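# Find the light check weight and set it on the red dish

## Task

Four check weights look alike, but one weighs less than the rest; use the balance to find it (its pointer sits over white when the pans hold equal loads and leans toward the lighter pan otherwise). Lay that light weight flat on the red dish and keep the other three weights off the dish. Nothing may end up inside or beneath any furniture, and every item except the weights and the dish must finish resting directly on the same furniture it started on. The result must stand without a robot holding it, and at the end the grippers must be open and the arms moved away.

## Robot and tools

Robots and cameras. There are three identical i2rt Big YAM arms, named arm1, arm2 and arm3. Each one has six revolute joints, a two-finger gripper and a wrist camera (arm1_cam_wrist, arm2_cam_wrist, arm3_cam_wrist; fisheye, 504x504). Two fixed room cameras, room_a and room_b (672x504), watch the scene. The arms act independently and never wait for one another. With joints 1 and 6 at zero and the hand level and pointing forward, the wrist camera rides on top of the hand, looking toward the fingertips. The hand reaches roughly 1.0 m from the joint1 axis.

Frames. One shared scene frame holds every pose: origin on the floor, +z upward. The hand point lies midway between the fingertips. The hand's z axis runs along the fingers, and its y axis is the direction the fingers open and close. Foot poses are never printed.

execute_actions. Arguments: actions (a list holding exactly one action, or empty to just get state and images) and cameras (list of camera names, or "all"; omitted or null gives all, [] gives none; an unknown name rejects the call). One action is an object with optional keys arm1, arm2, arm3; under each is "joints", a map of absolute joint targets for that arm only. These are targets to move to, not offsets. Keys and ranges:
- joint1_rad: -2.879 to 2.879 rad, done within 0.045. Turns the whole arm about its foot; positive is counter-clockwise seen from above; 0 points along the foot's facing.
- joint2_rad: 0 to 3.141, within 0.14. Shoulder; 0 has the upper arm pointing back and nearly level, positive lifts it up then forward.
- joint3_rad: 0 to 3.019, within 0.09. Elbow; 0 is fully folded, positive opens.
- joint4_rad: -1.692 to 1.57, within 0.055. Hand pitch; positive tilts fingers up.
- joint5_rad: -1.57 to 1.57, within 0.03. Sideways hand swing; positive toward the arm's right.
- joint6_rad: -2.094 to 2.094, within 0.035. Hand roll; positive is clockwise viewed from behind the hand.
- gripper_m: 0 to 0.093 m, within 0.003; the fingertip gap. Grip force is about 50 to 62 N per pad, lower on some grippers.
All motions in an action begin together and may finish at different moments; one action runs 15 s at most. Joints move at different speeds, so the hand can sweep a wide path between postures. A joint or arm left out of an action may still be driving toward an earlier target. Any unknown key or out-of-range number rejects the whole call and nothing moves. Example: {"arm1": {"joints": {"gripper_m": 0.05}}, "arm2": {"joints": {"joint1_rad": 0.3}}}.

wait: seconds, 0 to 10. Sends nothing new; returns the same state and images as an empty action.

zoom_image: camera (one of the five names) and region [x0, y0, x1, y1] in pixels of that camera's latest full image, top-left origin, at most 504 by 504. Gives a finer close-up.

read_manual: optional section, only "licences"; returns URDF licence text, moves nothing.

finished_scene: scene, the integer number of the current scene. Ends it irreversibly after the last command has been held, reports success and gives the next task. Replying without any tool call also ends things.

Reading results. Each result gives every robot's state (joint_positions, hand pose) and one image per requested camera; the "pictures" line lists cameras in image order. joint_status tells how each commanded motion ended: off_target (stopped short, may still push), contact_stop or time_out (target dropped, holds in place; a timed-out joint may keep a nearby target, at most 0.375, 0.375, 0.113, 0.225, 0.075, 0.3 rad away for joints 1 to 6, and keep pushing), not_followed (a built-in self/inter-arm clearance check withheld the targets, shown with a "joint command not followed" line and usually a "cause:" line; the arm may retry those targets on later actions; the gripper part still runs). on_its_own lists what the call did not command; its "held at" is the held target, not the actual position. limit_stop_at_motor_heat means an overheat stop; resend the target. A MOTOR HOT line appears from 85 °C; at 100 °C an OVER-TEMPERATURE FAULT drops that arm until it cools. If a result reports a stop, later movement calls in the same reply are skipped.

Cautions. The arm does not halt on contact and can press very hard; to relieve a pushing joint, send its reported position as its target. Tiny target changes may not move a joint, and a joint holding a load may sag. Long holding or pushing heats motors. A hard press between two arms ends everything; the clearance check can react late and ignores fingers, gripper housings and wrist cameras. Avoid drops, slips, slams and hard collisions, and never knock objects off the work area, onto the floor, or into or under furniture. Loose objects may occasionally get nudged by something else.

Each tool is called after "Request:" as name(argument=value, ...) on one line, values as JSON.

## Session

Request:
execute_actions(actions=[])

Scene clock: 0.00 s.
Motor temperatures (°C, as the motors report them): arm1=[18 18 24 20 18 18] | arm2=[19 23 26 19 20 17] | arm3=[17 23 30 19 19 20]
arm1.joint_positions: joint1_rad=+0.815 joint2_rad=+0.531 joint3_rad=+1.542 joint4_rad=-1.472 joint5_rad=+0.064 joint6_rad=-0.339 gripper_m=+0.094
arm1.joint_status: not commanded
arm1.hand: x=-0.7397 y=+0.8131 z=+1.4242 quat_wxyz=(-0.428, +0.714, -0.458, -0.312) (m; scene frame)
arm2.joint_positions: joint1_rad=+0.497 joint2_rad=+0.280 joint3_rad=+1.668 joint4_rad=-1.300 joint5_rad=-0.009 joint6_rad=-0.495 gripper_m=+0.094
arm2.joint_status: not commanded
arm2.hand: x=-0.0379 y=+0.1216 z=+1.6254 quat_wxyz=(-0.654, +0.559, -0.385, -0.336) (m; scene frame)
arm3.joint_positions: joint1_rad=-0.611 joint2_rad=+0.406 joint3_rad=+1.698 joint4_rad=-1.272 joint5_rad=-0.085 joint6_rad=-0.630 gripper_m=+0.095
arm3.joint_status: not commanded
arm3.hand: x=+0.7257 y=-0.8042 z=+1.5343 quat_wxyz=(+0.153, -0.639, -0.279, +0.700) (m; scene frame)
pictures: arm1_cam_wrist, arm2_cam_wrist, arm3_cam_wrist, room_a, room_b
Images, in order (width x height): arm1_cam_wrist 504x504, arm2_cam_wrist 504x504, arm3_cam_wrist 504x504, room_a 672x504, room_b 672x504.

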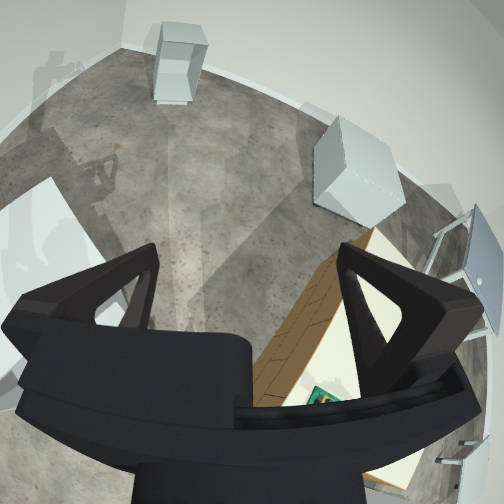

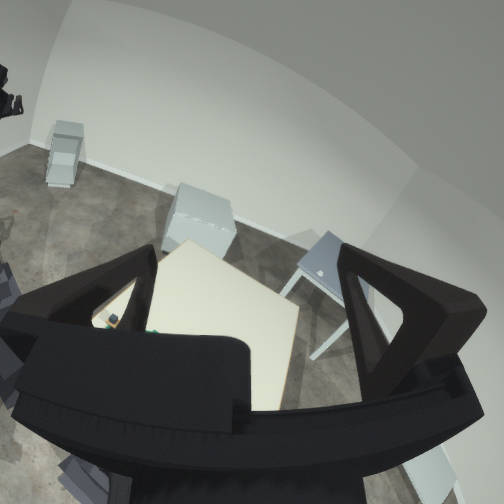

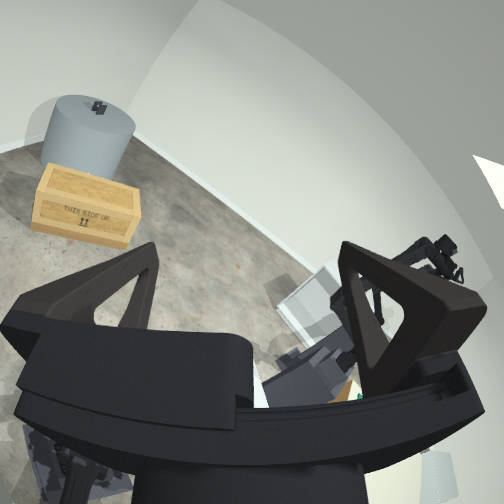

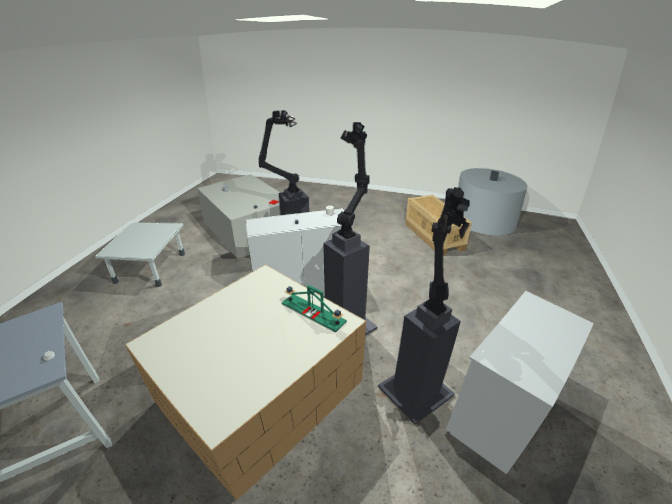

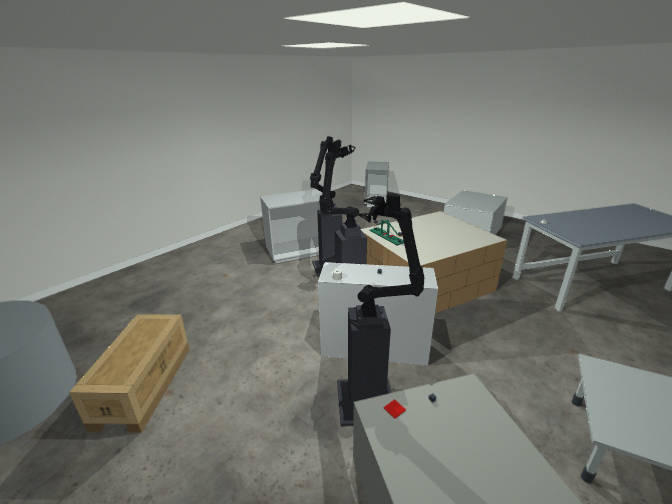

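Request:
zoom_image(camera="room_a", region=[265, 265, 375, 345])

Request:
zoom_image(camera="room_a", region=[190, 165, 370, 265])

Request:
zoom_image(camera="room_b", region=[300, 190, 480, 430])

Region (265, 265, 375, 345) of room_a's 672x504 image, scaled by 4.582, with more detail than that image has; it fills the top 367 rows of this view, and the rest is white.

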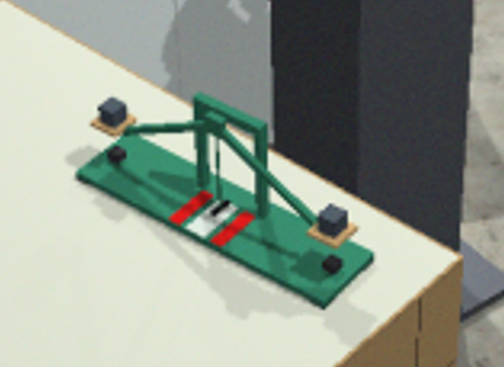

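Region (190, 165, 370, 265) of room_a's 672x504 image, scaled by 2.800, with more detail than that image has.

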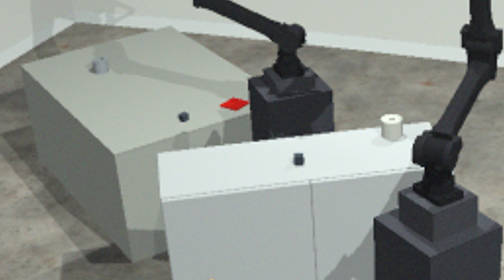

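Region (300, 190, 480, 430) of room_b's 672x504 image, scaled by 2.100, with more detail than that image has; it fills the left 378 columns of this view, and the rest is white.

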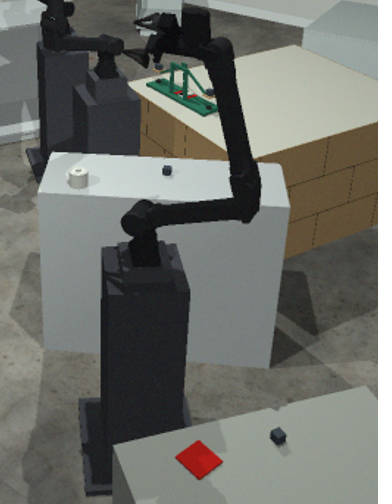

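Request:
execute_actions(actions=[{"arm1": {"joints": {"joint1_rad": -0.764, "joint2_rad": 2.13, "joint3_rad": 1.695, "joint4_rad": -1.11, "joint5_rad": 0.0, "joint6_rad": 0.49, "gripper_m": 0.07}}, "arm2": {"joints": {"joint1_rad": -1.53, "joint2_rad": 2.26, "joint3_rad": 1.78, "joint4_rad": -1.065, "joint5_rad": 0.0, "joint6_rad": 0.0, "gripper_m": 0.07}}, "arm3": {"joints": {"joint1_rad": 2.2, "joint2_rad": 2.225, "joint3_rad": 1.32, "joint4_rad": -0.64, "joint5_rad": 0.0, "joint6_rad": 0.0, "gripper_m": 0.07}}}])

Scene clock: 119.77 s.
Motor temperatures (°C, as the motors report them): arm1=[18 19 28 20 18 18] | arm2=[19 23 27 20 20 17] | arm3=[17 23 31 19 19 20]
arm1.joint_positions: joint1_rad=-0.768 joint2_rad=+2.132 joint3_rad=+1.673 joint4_rad=-1.111 joint5_rad=+0.000 joint6_rad=+0.474 gripper_m=+0.070
arm1.joint_status: all done
arm1.hand: x=-0.1127 y=+0.7356 z=+0.8276 quat_wxyz=(+0.001, -0.178, -0.984, -0.002) (m; scene frame)
arm2.joint_positions: joint1_rad=-1.538 joint2_rad=+2.239 joint3_rad=+1.778 joint4_rad=-1.057 joint5_rad=+0.002 joint6_rad=-0.005 gripper_m=+0.070
arm2.joint_status: all done
arm2.hand: x=+0.5094 y=-0.2524 z=+0.8990 quat_wxyz=(-0.025, -0.294, -0.955, +0.013) (m; scene frame)
arm3.joint_positions: joint1_rad=+2.207 joint2_rad=+2.233 joint3_rad=+1.323 joint4_rad=-0.647 joint5_rad=-0.001 joint6_rad=-0.009 gripper_m=+0.070
arm3.joint_status: all done
arm3.hand: x=+1.3029 y=-0.9038 z=+0.6565 quat_wxyz=(-0.004, -0.101, -0.995, +0.003) (m; scene frame)
pictures: arm1_cam_wrist, arm2_cam_wrist, arm3_cam_wrist, room_a, room_b
Images, in order (width x height): arm1_cam_wrist 504x504, arm2_cam_wrist 504x504, arm3_cam_wrist 504x504, room_a 672x504, room_b 672x504.

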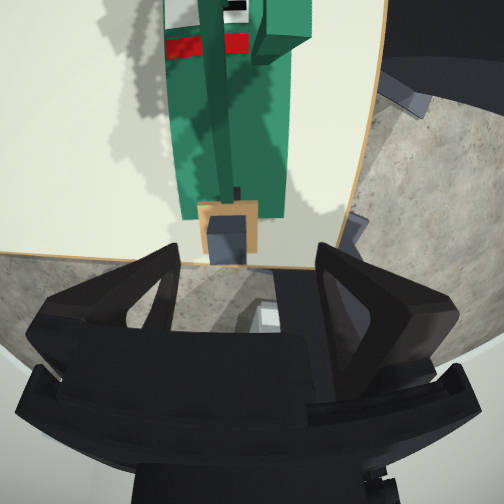

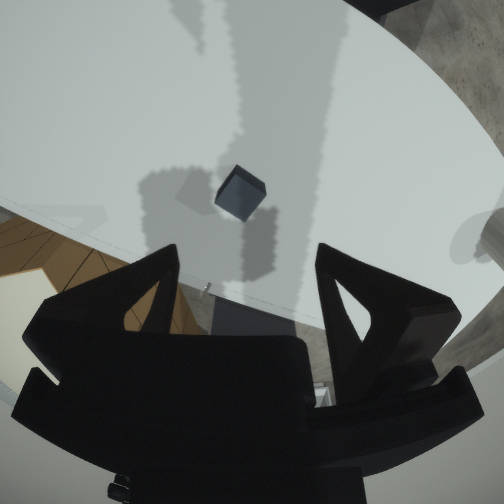

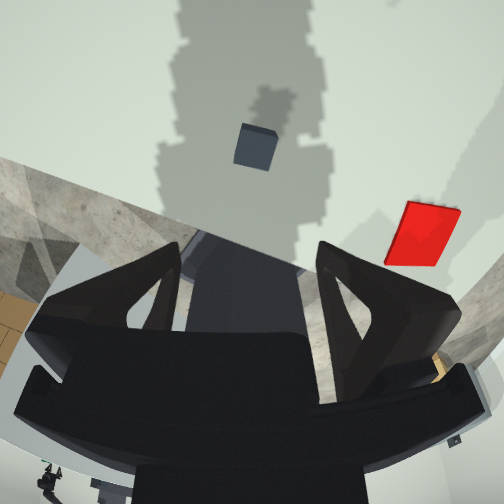

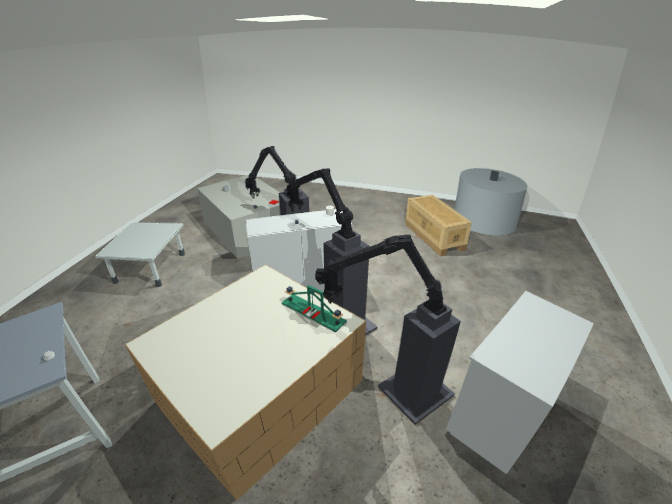

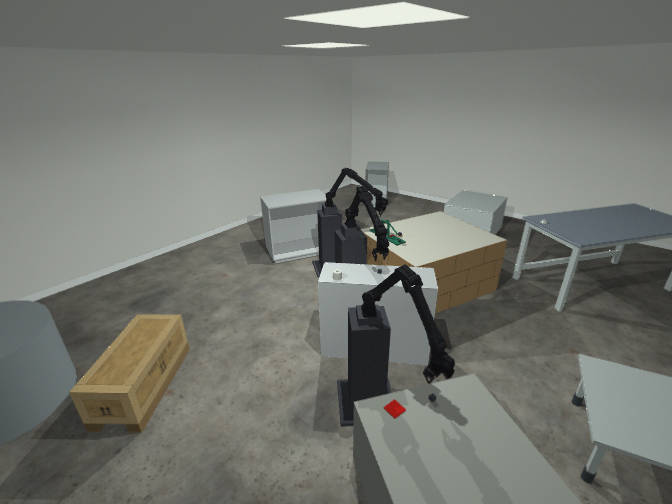

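Request:
zoom_image(camera="arm1_cam_wrist", region=[160, 170, 340, 290])

Request:
zoom_image(camera="arm2_cam_wrist", region=[190, 140, 290, 240])

Request:
zoom_image(camera="arm3_cam_wrist", region=[205, 95, 305, 195])

Region (160, 170, 340, 290) of arm1_cam_wrist's 504x504 image, scaled by 2.800, with more detail than that image has.

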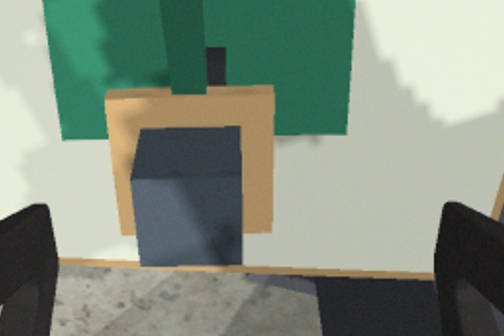

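Region (190, 140, 290, 240) of arm2_cam_wrist's 504x504 image, scaled by 5.040, with more detail than that image has.

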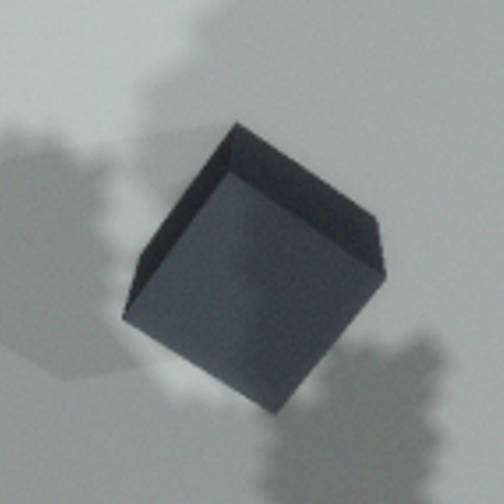

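Region (205, 95, 305, 195) of arm3_cam_wrist's 504x504 image, scaled by 5.040, with more detail than that image has.

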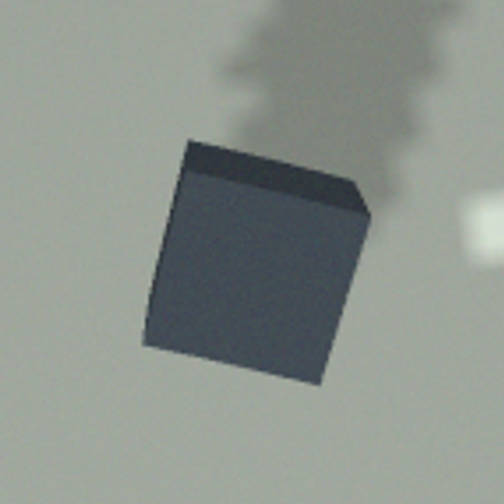

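Request:
execute_actions(actions=[{"arm1": {"joints": {"joint1_rad": -0.7, "joint2_rad": 2.168, "joint3_rad": 1.497, "joint4_rad": -0.895, "joint6_rad": 0.55}}, "arm2": {"joints": {"joint1_rad": -1.52, "joint2_rad": 2.41, "joint4_rad": -0.955, "joint6_rad": 0.64}}, "arm3": {"joints": {"joint1_rad": 2.19, "joint2_rad": 2.513, "joint3_rad": 1.505, "joint4_rad": -0.525, "joint6_rad": 0.235}}}], cameras=["arm1_cam_wrist", "arm2_cam_wrist", "arm3_cam_wrist"])

Scene clock: 225.53 s.
Motor temperatures (°C, as the motors report them): arm1=[18 26 31 20 18 18] | arm2=[19 29 31 19 20 17] | arm3=[17 28 30 19 19 20]
arm1.joint_positions: joint1_rad=-0.695 joint2_rad=+2.181 joint3_rad=+1.483 joint4_rad=-0.913 joint5_rad=+0.000 joint6_rad=+0.535 gripper_m=+0.070
arm1.joint_status: all done
arm1.hand: x=-0.1653 y=+0.7726 z=+0.7387 quat_wxyz=(+0.020, -0.171, -0.985, +0.005) (m; scene frame)
arm2.joint_positions: joint1_rad=-1.535 joint2_rad=+2.402 joint3_rad=+1.772 joint4_rad=-0.963 joint5_rad=+0.002 joint6_rad=+0.632 gripper_m=+0.070
arm2.joint_status: all done
arm2.hand: x=+0.4984 y=-0.2434 z=+0.7937 quat_wxyz=(+0.010, -0.578, -0.816, +0.005) (m; scene frame)
arm3.joint_positions: joint1_rad=+2.199 joint2_rad=+2.526 joint3_rad=+1.492 joint4_rad=-0.533 joint5_rad=-0.001 joint6_rad=+0.226 gripper_m=+0.070
arm3.joint_status: all done
arm3.hand: x=+1.3211 y=-0.9136 z=+0.5361 quat_wxyz=(+0.001, -0.221, -0.975, +0.003) (m; scene frame)
pictures: arm1_cam_wrist, arm2_cam_wrist, arm3_cam_wrist
Images, in order (width x height): arm1_cam_wrist 504x504, arm2_cam_wrist 504x504, arm3_cam_wrist 504x504.

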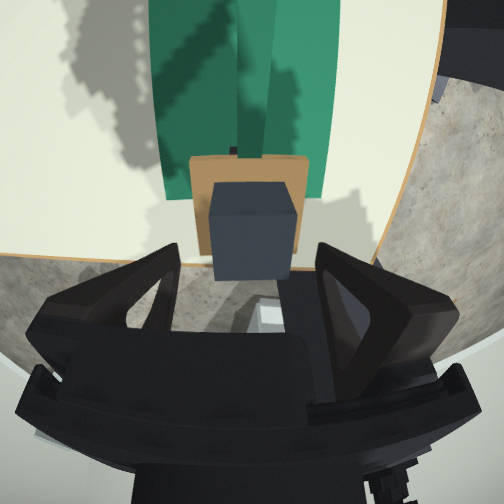

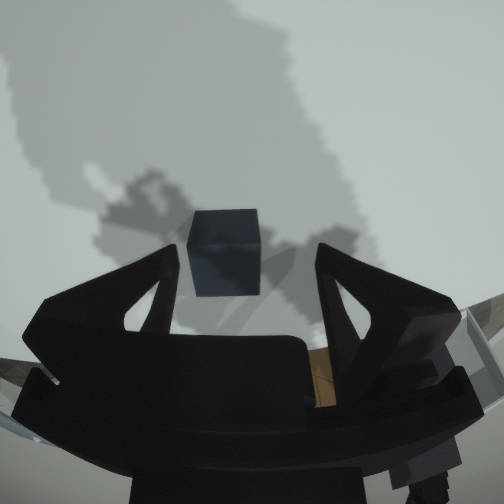

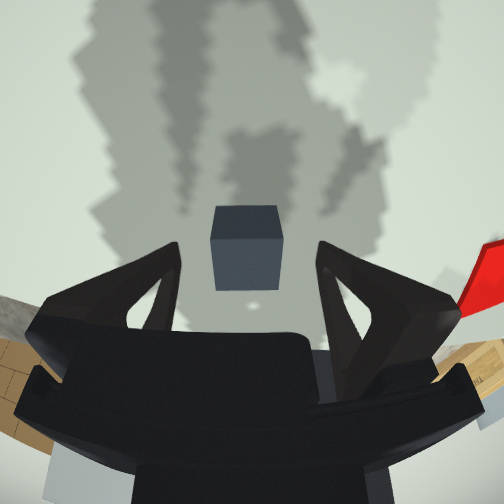

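Request:
execute_actions(actions=[{"arm1": {"joints": {"joint1_rad": -0.722, "joint4_rad": -0.84}}, "arm2": {"joints": {"joint1_rad": -1.507, "joint2_rad": 2.425, "joint4_rad": -0.925}}, "arm3": {"joints": {"joint2_rad": 2.546, "joint4_rad": -0.512, "gripper_m": 0.05}}}], cameras=["arm1_cam_wrist", "arm2_cam_wrist", "arm3_cam_wrist"])

Scene clock: 243.77 s.
Motor temperatures (°C, as the motors report them): arm1=[18 27 30 20 18 18] | arm2=[19 30 31 19 20 17] | arm3=[17 29 30 19 19 20]
arm1.joint_positions: joint1_rad=-0.712 joint2_rad=+2.181 joint3_rad=+1.483 joint4_rad=-0.859 joint5_rad=+0.000 joint6_rad=+0.535 gripper_m=+0.070
arm1.joint_status: all done
arm1.hand: x=-0.1504 y=+0.7649 z=+0.7384 quat_wxyz=(-0.005, -0.180, -0.984, -0.005) (m; scene frame)
arm2.joint_positions: joint1_rad=-1.519 joint2_rad=+2.402 joint3_rad=+1.772 joint4_rad=-0.936 joint5_rad=+0.002 joint6_rad=+0.633 gripper_m=+0.070
arm2.joint_status: all done
arm2.hand: x=+0.5101 y=-0.2380 z=+0.7935 quat_wxyz=(-0.003, -0.571, -0.821, +0.005) (m; scene frame)
arm3.joint_positions: joint1_rad=+2.199 joint2_rad=+2.533 joint3_rad=+1.492 joint4_rad=-0.530 joint5_rad=-0.001 joint6_rad=+0.227 gripper_m=+0.050
arm3.joint_status: all done
arm3.hand: x=+1.3189 y=-0.9131 z=+0.5321 quat_wxyz=(+0.003, -0.222, -0.975, +0.003) (m; scene frame)
pictures: arm1_cam_wrist, arm2_cam_wrist, arm3_cam_wrist
Images, in order (width x height): arm1_cam_wrist 504x504, arm2_cam_wrist 504x504, arm3_cam_wrist 504x504.

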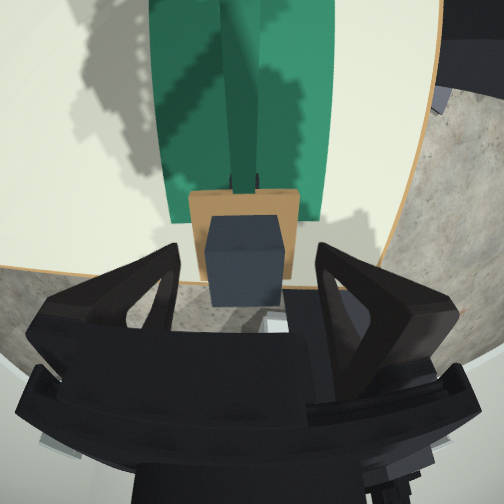

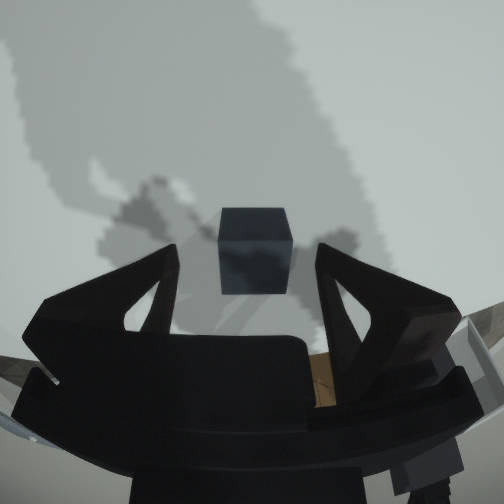

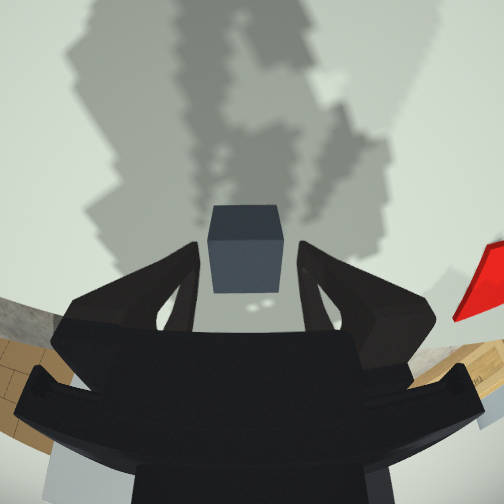

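All three are aligned, so I'll close the grippers.

Request:
execute_actions(actions=[{"arm1": {"joints": {"gripper_m": 0.02}}, "arm2": {"joints": {"gripper_m": 0.02}}, "arm3": {"joints": {"gripper_m": 0.02}}}], cameras=["arm1_cam_wrist", "arm2_cam_wrist", "arm3_cam_wrist"])

Scene clock: 248.67 s.
Motor temperatures (°C, as the motors report them): arm1=[18 27 30 20 18 18] | arm2=[19 30 31 19 20 17] | arm3=[17 29 30 19 19 20]
arm1.joint_positions: joint1_rad=-0.712 joint2_rad=+2.181 joint3_rad=+1.483 joint4_rad=-0.858 joint5_rad=-0.002 joint6_rad=+0.535 gripper_m=+0.029
arm1.joint_status: gripper_m off_target (ended at +0.029, target +0.020)
arm1.hand: x=-0.1502 y=+0.7651 z=+0.7385 quat_wxyz=(-0.006, -0.180, -0.984, -0.005) (m; scene frame)
arm2.joint_positions: joint1_rad=-1.519 joint2_rad=+2.402 joint3_rad=+1.772 joint4_rad=-0.935 joint5_rad=+0.001 joint6_rad=+0.633 gripper_m=+0.029
arm2.joint_status: gripper_m off_target (ended at +0.029, target +0.020)
arm2.hand: x=+0.5103 y=-0.2381 z=+0.7935 quat_wxyz=(-0.004, -0.571, -0.821, +0.005) (m; scene frame)
arm3.joint_positions: joint1_rad=+2.198 joint2_rad=+2.533 joint3_rad=+1.492 joint4_rad=-0.529 joint5_rad=-0.001 joint6_rad=+0.227 gripper_m=+0.030
arm3.joint_status: gripper_m off_target (ended at +0.030, target +0.020)
arm3.hand: x=+1.3190 y=-0.9133 z=+0.5319 quat_wxyz=(+0.002, -0.222, -0.975, +0.003) (m; scene frame)
pictures: arm1_cam_wrist, arm2_cam_wrist, arm3_cam_wrist
Images, in order (width x height): arm1_cam_wrist 504x504, arm2_cam_wrist 504x504, arm3_cam_wrist 504x504.

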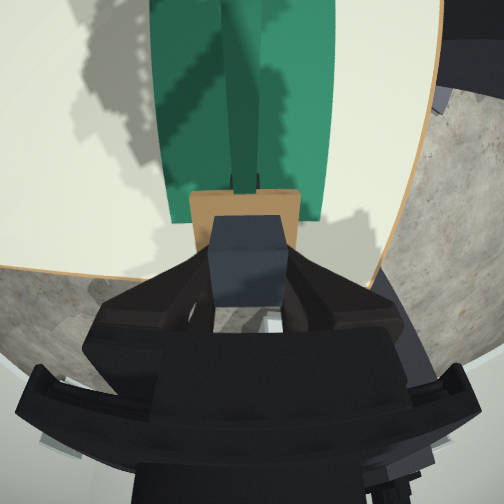

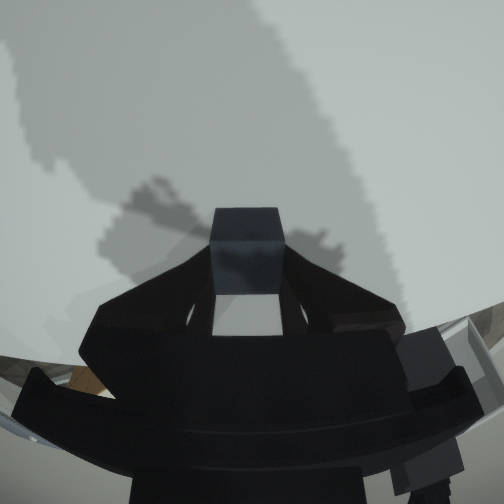

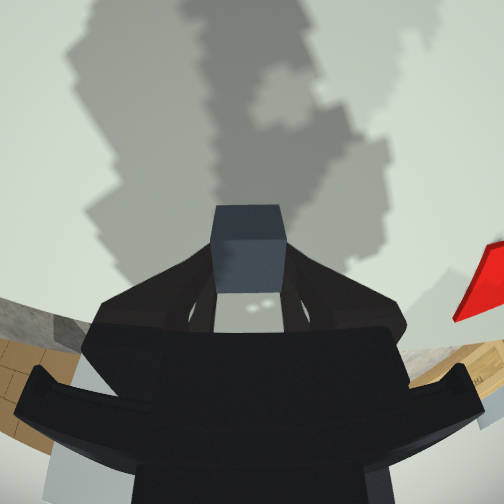

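Request:
execute_actions(actions=[{"arm1": {"joints": {"joint2_rad": 2.06, "joint4_rad": -0.98}}, "arm2": {"joints": {"joint2_rad": 2.17, "joint4_rad": -1.17}}, "arm3": {"joints": {"joint2_rad": 2.42, "joint4_rad": -0.64}}}], cameras=["arm1_cam_wrist", "arm3_cam_wrist", "room_a"])

Scene clock: 255.07 s.
Motor temperatures (°C, as the motors report them): arm1=[18 27 30 20 18 18] | arm2=[19 30 31 19 20 17] | arm3=[17 29 30 19 19 20]
arm1.joint_positions: joint1_rad=-0.712 joint2_rad=+2.065 joint3_rad=+1.483 joint4_rad=-0.964 joint5_rad=-0.002 joint6_rad=+0.535 gripper_m=+0.029
arm1.joint_status: all done
arm1.hand: x=-0.1545 y=+0.7641 z=+0.8036 quat_wxyz=(-0.010, -0.180, -0.984, -0.007) (m; scene frame)
arm2.joint_positions: joint1_rad=-1.519 joint2_rad=+2.139 joint3_rad=+1.766 joint4_rad=-1.161 joint5_rad=+0.001 joint6_rad=+0.633 gripper_m=+0.029
arm2.joint_status: all done
arm2.hand: x=+0.5027 y=-0.2315 z=+0.9569 quat_wxyz=(-0.019, -0.571, -0.821, +0.004) (m; scene frame)
arm3.joint_positions: joint1_rad=+2.198 joint2_rad=+2.423 joint3_rad=+1.492 joint4_rad=-0.623 joint5_rad=-0.001 joint6_rad=+0.227 gripper_m=+0.030
arm3.joint_status: all done
arm3.hand: x=+1.3381 y=-0.9172 z=+0.5926 quat_wxyz=(-0.006, -0.222, -0.975, +0.003) (m; scene frame)
pictures: arm1_cam_wrist, arm3_cam_wrist, room_a
Images, in order (width x height): arm1_cam_wrist 504x504, arm3_cam_wrist 504x504, room_a 672x504.

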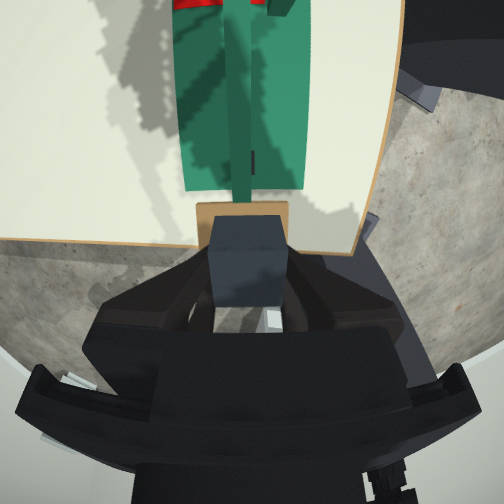

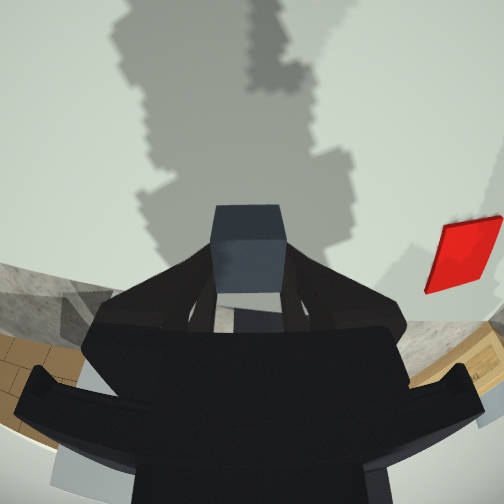

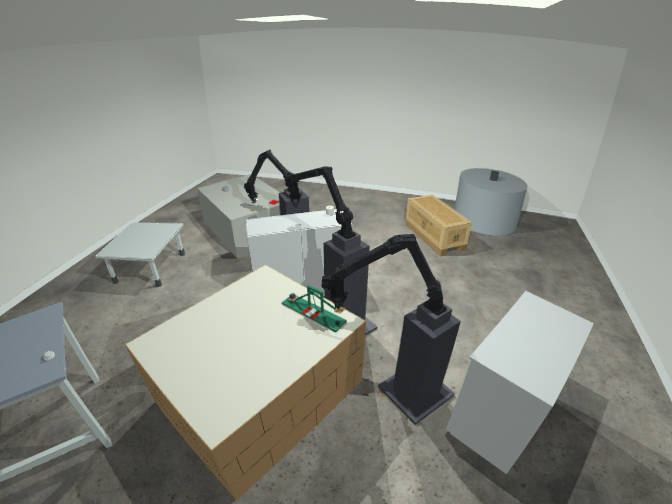

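Request:
execute_actions(actions=[{"arm1": {"joints": {"joint1_rad": 2.25, "joint2_rad": 1.75, "joint3_rad": 1.57, "joint4_rad": -1.38, "joint6_rad": 0.0}}, "arm2": {"joints": {"joint1_rad": 0.82, "joint4_rad": -1.2, "joint6_rad": -1.033}}, "arm3": {"joints": {"joint1_rad": 1.765, "joint2_rad": 2.372, "joint3_rad": 1.285, "joint4_rad": -0.46}}}])

Scene clock: 302.40 s.
Motor temperatures (°C, as the motors report them): arm1=[18 28 30 20 18 18] | arm2=[19 29 33 19 20 17] | arm3=[17 30 31 19 19 20]
arm1.joint_positions: joint1_rad=+2.258 joint2_rad=+1.781 joint3_rad=+1.559 joint4_rad=-1.363 joint5_rad=-0.001 joint6_rad=+0.014 gripper_m=+0.029
arm1.joint_status: all done
arm1.hand: x=-1.2683 y=+0.6613 z=+0.9858 quat_wxyz=(-0.002, +1.000, -0.006, +0.006) (m; scene frame)
arm2.joint_positions: joint1_rad=+0.832 joint2_rad=+2.140 joint3_rad=+1.766 joint4_rad=-1.189 joint5_rad=-0.002 joint6_rad=-1.026 gripper_m=+0.029
arm2.joint_status: all done
arm2.hand: x=-0.1638 y=+0.7534 z=+0.9514 quat_wxyz=(+0.000, +0.985, -0.173, -0.003) (m; scene frame)
arm3.joint_positions: joint1_rad=+1.772 joint2_rad=+2.384 joint3_rad=+1.283 joint4_rad=-0.476 joint5_rad=+0.000 joint6_rad=+0.229 gripper_m=+0.030
arm3.joint_status: all done
arm3.hand: x=+1.1787 y=-1.1001 z=+0.5730 quat_wxyz=(+0.005, -0.424, -0.906, +0.003) (m; scene frame)
pictures: arm1_cam_wrist, arm2_cam_wrist, arm3_cam_wrist, room_a, room_b
Images, in order (width x height): arm1_cam_wrist 504x504, arm2_cam_wrist 504x504, arm3_cam_wrist 504x504, room_a 672x504, room_b 672x504.

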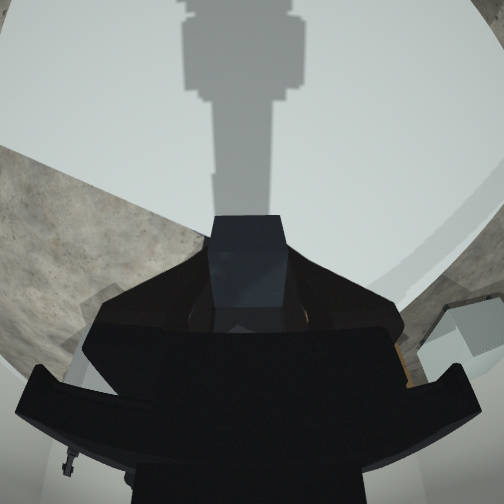

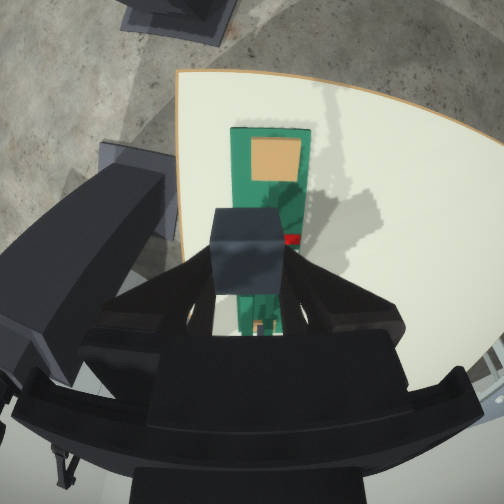

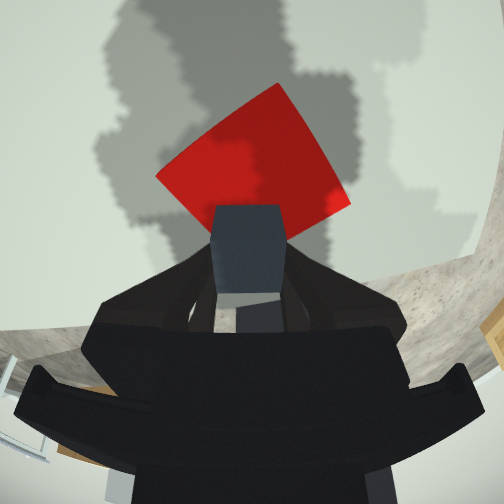

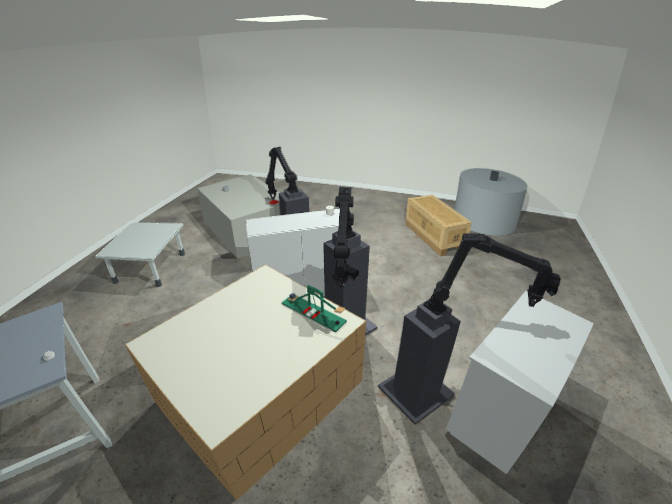

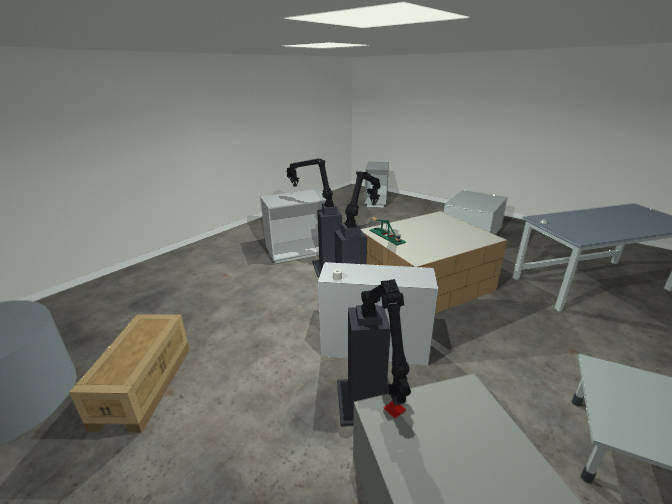

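Request:
zoom_image(camera="arm2_cam_wrist", region=[220, 110, 330, 220])

Region (220, 110, 330, 220) of arm2_cam_wrist's 504x504 image, scaled by 4.582, with more detail than that image has.

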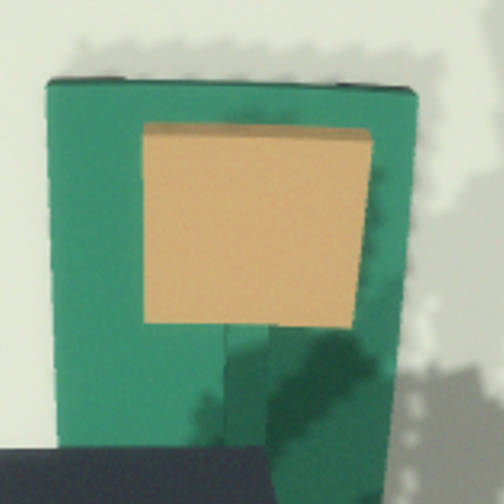

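Request:
execute_actions(actions=[{"arm1": {"joints": {"joint2_rad": 1.995, "joint4_rad": -1.105}}, "arm2": {"joints": {"joint1_rad": 0.78, "joint2_rad": 2.32, "joint4_rad": -1.0, "joint6_rad": -1.08}}, "arm3": {"joints": {"joint2_rad": 2.443, "joint3_rad": 1.36, "joint4_rad": -0.445}}}], cameras=["arm1_cam_wrist", "arm2_cam_wrist", "arm3_cam_wrist", "room_a"])

Scene clock: 370.60 s.
Motor temperatures (°C, as the motors report them): arm1=[18 28 32 20 18 18] | arm2=[19 30 34 19 20 17] | arm3=[17 31 29 19 19 20]
arm1.joint_positions: joint1_rad=+2.258 joint2_rad=+2.023 joint3_rad=+1.540 joint4_rad=-1.121 joint5_rad=-0.001 joint6_rad=+0.014 gripper_m=+0.029
arm1.joint_status: all done
arm1.hand: x=-1.3103 y=+0.6618 z=+0.8473 quat_wxyz=(-0.002, +1.000, -0.006, +0.016) (m; scene frame)
arm2.joint_positions: joint1_rad=+0.783 joint2_rad=+2.323 joint3_rad=+1.766 joint4_rad=-1.009 joint5_rad=-0.001 joint6_rad=-1.072 gripper_m=+0.029
arm2.joint_status: all done
arm2.hand: x=-0.1349 y=+0.7729 z=+0.8364 quat_wxyz=(+0.001, +0.985, -0.174, -0.002) (m; scene frame)
arm3.joint_positions: joint1_rad=+1.772 joint2_rad=+2.452 joint3_rad=+1.334 joint4_rad=-0.458 joint5_rad=+0.000 joint6_rad=+0.229 gripper_m=+0.030
arm3.joint_status: all done
arm3.hand: x=+1.1851 y=-1.1052 z=+0.5480 quat_wxyz=(+0.005, -0.424, -0.906, +0.003) (m; scene frame)
pictures: arm1_cam_wrist, arm2_cam_wrist, arm3_cam_wrist, room_a
Images, in order (width x height): arm1_cam_wrist 504x504, arm2_cam_wrist 504x504, arm3_cam_wrist 504x504, room_a 672x504.

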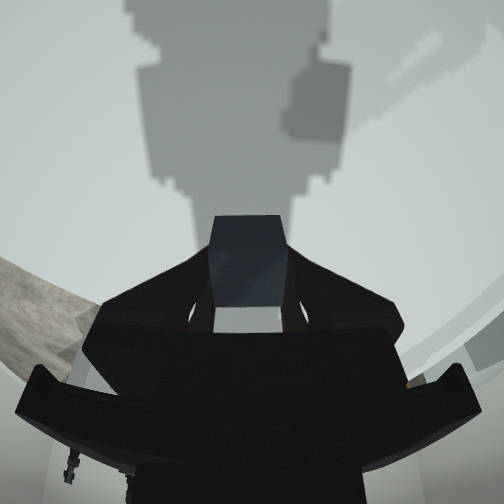

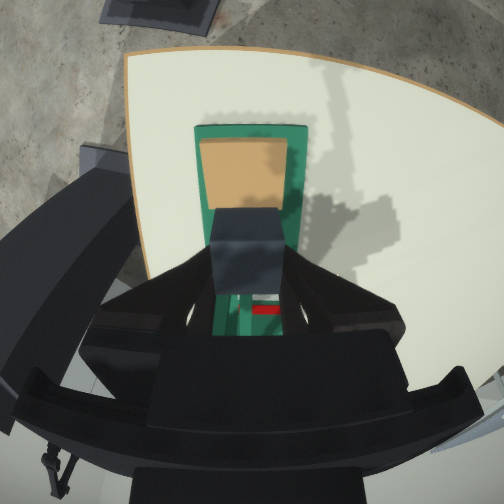

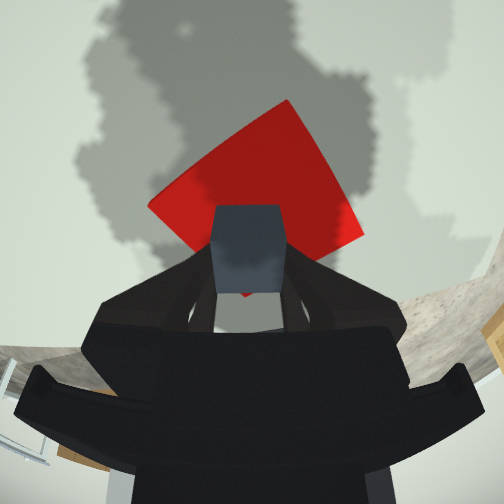

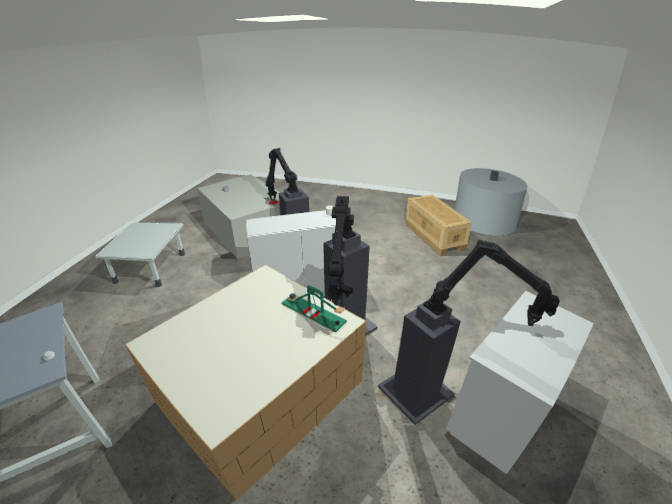

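Request:
zoom_image(camera="arm2_cam_wrist", region=[180, 110, 320, 250])

Request:
zoom_image(camera="room_a", region=[490, 270, 600, 370])

Region (180, 110, 320, 250) of arm2_cam_wrist's 504x504 image, scaled by 3.600, with more detail than that image has.

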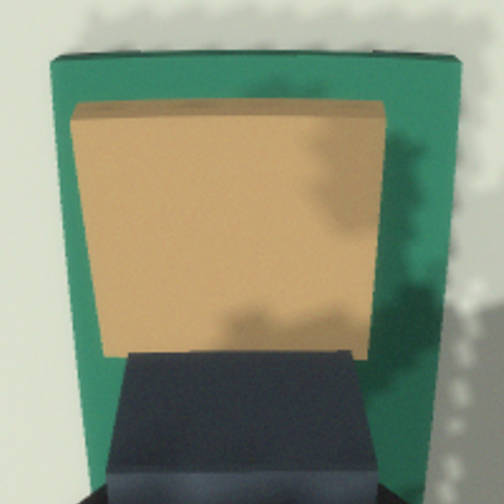

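Region (490, 270, 600, 370) of room_a's 672x504 image, scaled by 4.582, with more detail than that image has; it fills the top 458 rows of this view, and the rest is white.

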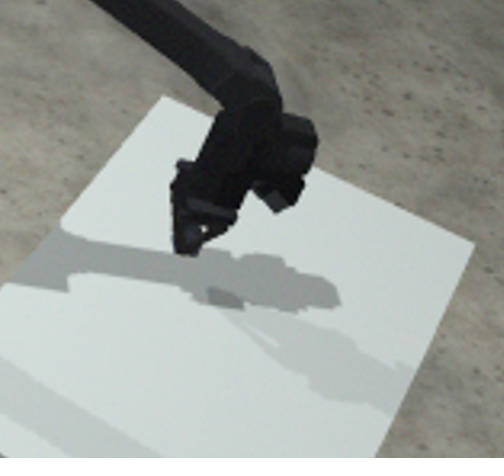

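Request:
execute_actions(actions=[{"arm1": {"joints": {"joint2_rad": 2.06, "joint4_rad": -1.015}}, "arm2": {"joints": {"joint2_rad": 2.45, "joint4_rad": -0.88}}}], cameras=["arm1_cam_wrist", "arm2_cam_wrist", "room_a", "room_b"])

Scene clock: 430.00 s.
Motor temperatures (°C, as the motors report them): arm1=[18 30 33 20 18 18] | arm2=[19 33 33 19 20 17] | arm3=[17 32 30 19 19 20]
arm1.joint_positions: joint1_rad=+2.258 joint2_rad=+2.075 joint3_rad=+1.540 joint4_rad=-1.034 joint5_rad=-0.001 joint6_rad=+0.014 gripper_m=+0.029
arm1.joint_status: all done
arm1.hand: x=-1.3254 y=+0.6619 z=+0.8177 quat_wxyz=(-0.002, +1.000, -0.006, -0.002) (m; scene frame)
arm2.joint_positions: joint1_rad=+0.783 joint2_rad=+2.428 joint3_rad=+1.766 joint4_rad=-0.883 joint5_rad=-0.002 joint6_rad=-1.074 gripper_m=+0.029
arm2.joint_status: all done
arm2.hand: x=-0.1361 y=+0.7769 z=+0.7698 quat_wxyz=(-0.008, +0.985, -0.174, -0.006) (m; scene frame)
arm3.joint_positions: joint1_rad=+1.772 joint2_rad=+2.452 joint3_rad=+1.334 joint4_rad=-0.458 joint5_rad=+0.000 joint6_rad=+0.229 gripper_m=+0.030
arm3.joint_status: not commanded
arm3.hand: x=+1.1851 y=-1.1052 z=+0.5480 quat_wxyz=(+0.005, -0.424, -0.906, +0.003) (m; scene frame)
pictures: arm1_cam_wrist, arm2_cam_wrist, room_a, room_b
Images, in order (width x height): arm1_cam_wrist 504x504, arm2_cam_wrist 504x504, room_a 672x504, room_b 672x504.

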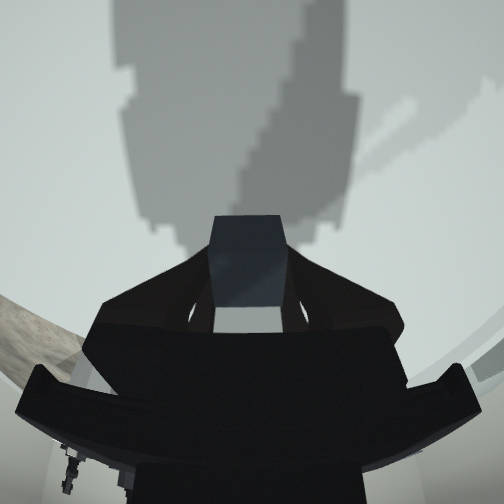

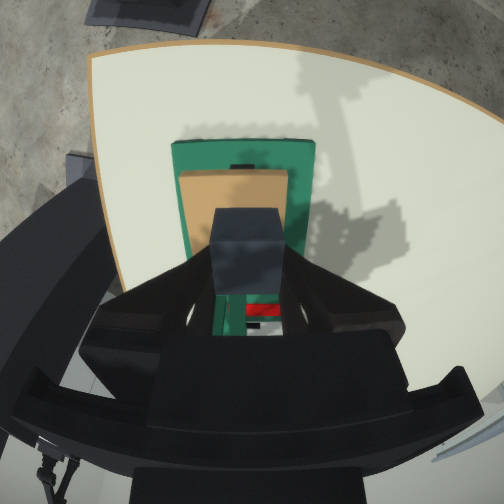

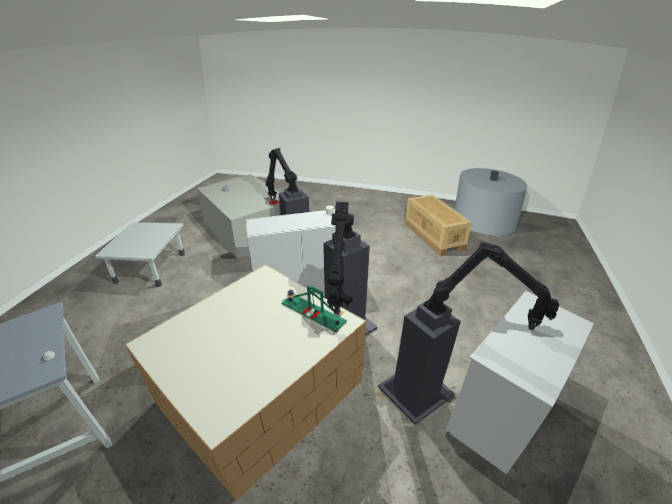

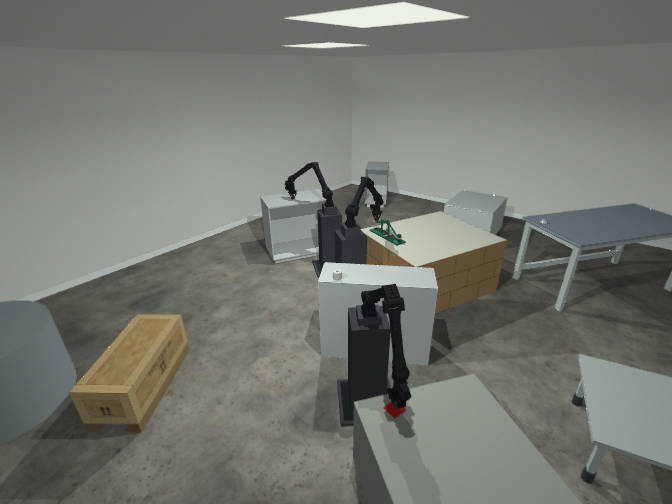

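Request:
execute_actions(actions=[{"arm1": {"joints": {"joint2_rad": 2.085}}, "arm2": {"joints": {"joint2_rad": 2.49}}}], cameras=["arm1_cam_wrist", "arm2_cam_wrist", "room_a"])

Scene clock: 447.13 s.
Motor temperatures (°C, as the motors report them): arm1=[18 30 33 20 18 18] | arm2=[19 32 33 19 20 17] | arm3=[17 32 30 19 19 20]
arm1.joint_positions: joint1_rad=+2.258 joint2_rad=+2.090 joint3_rad=+1.540 joint4_rad=-1.034 joint5_rad=-0.001 joint6_rad=+0.014 gripper_m=+0.029
arm1.joint_status: all done
arm1.hand: x=-1.3232 y=+0.6620 z=+0.8092 quat_wxyz=(-0.002, +1.000, -0.006, +0.006) (m; scene frame)
arm2.joint_positions: joint1_rad=+0.783 joint2_rad=+2.436 joint3_rad=+1.766 joint4_rad=-0.880 joint5_rad=+0.001 joint6_rad=-1.074 gripper_m=+0.029
arm2.joint_status: all done
arm2.hand: x=-0.1353 y=+0.7754 z=+0.7645 quat_wxyz=(-0.006, +0.985, -0.174, -0.004) (m; scene frame)
arm3.joint_positions: joint1_rad=+1.772 joint2_rad=+2.452 joint3_rad=+1.334 joint4_rad=-0.458 joint5_rad=+0.000 joint6_rad=+0.229 gripper_m=+0.030
arm3.joint_status: not commanded
arm3.hand: x=+1.1851 y=-1.1052 z=+0.5480 quat_wxyz=(+0.005, -0.424, -0.906, +0.003) (m; scene frame)
pictures: arm1_cam_wrist, arm2_cam_wrist, room_a
Images, in order (width x height): arm1_cam_wrist 504x504, arm2_cam_wrist 504x504, room_a 672x504.

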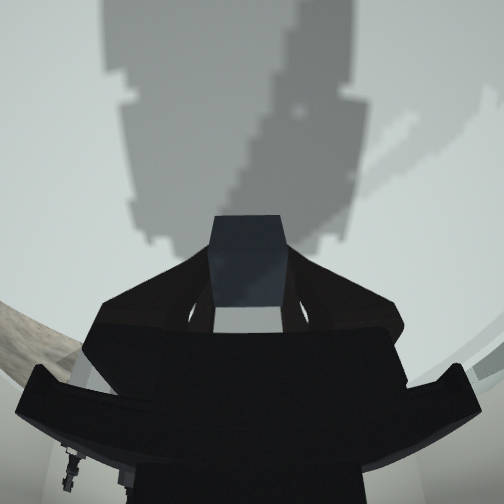

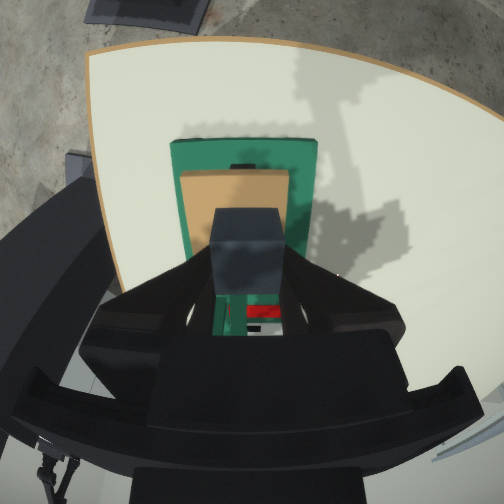

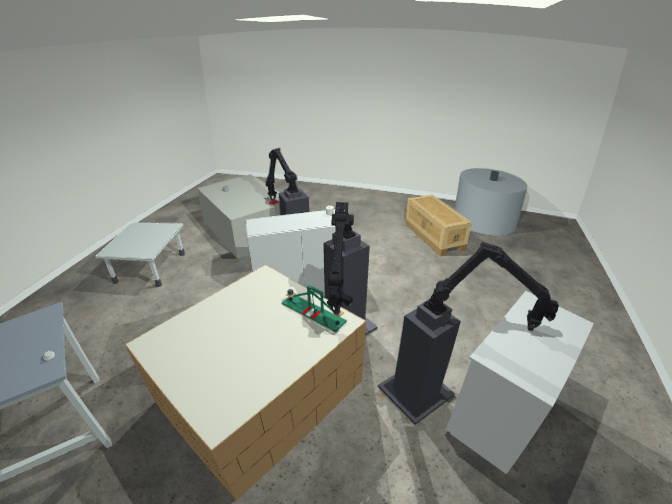

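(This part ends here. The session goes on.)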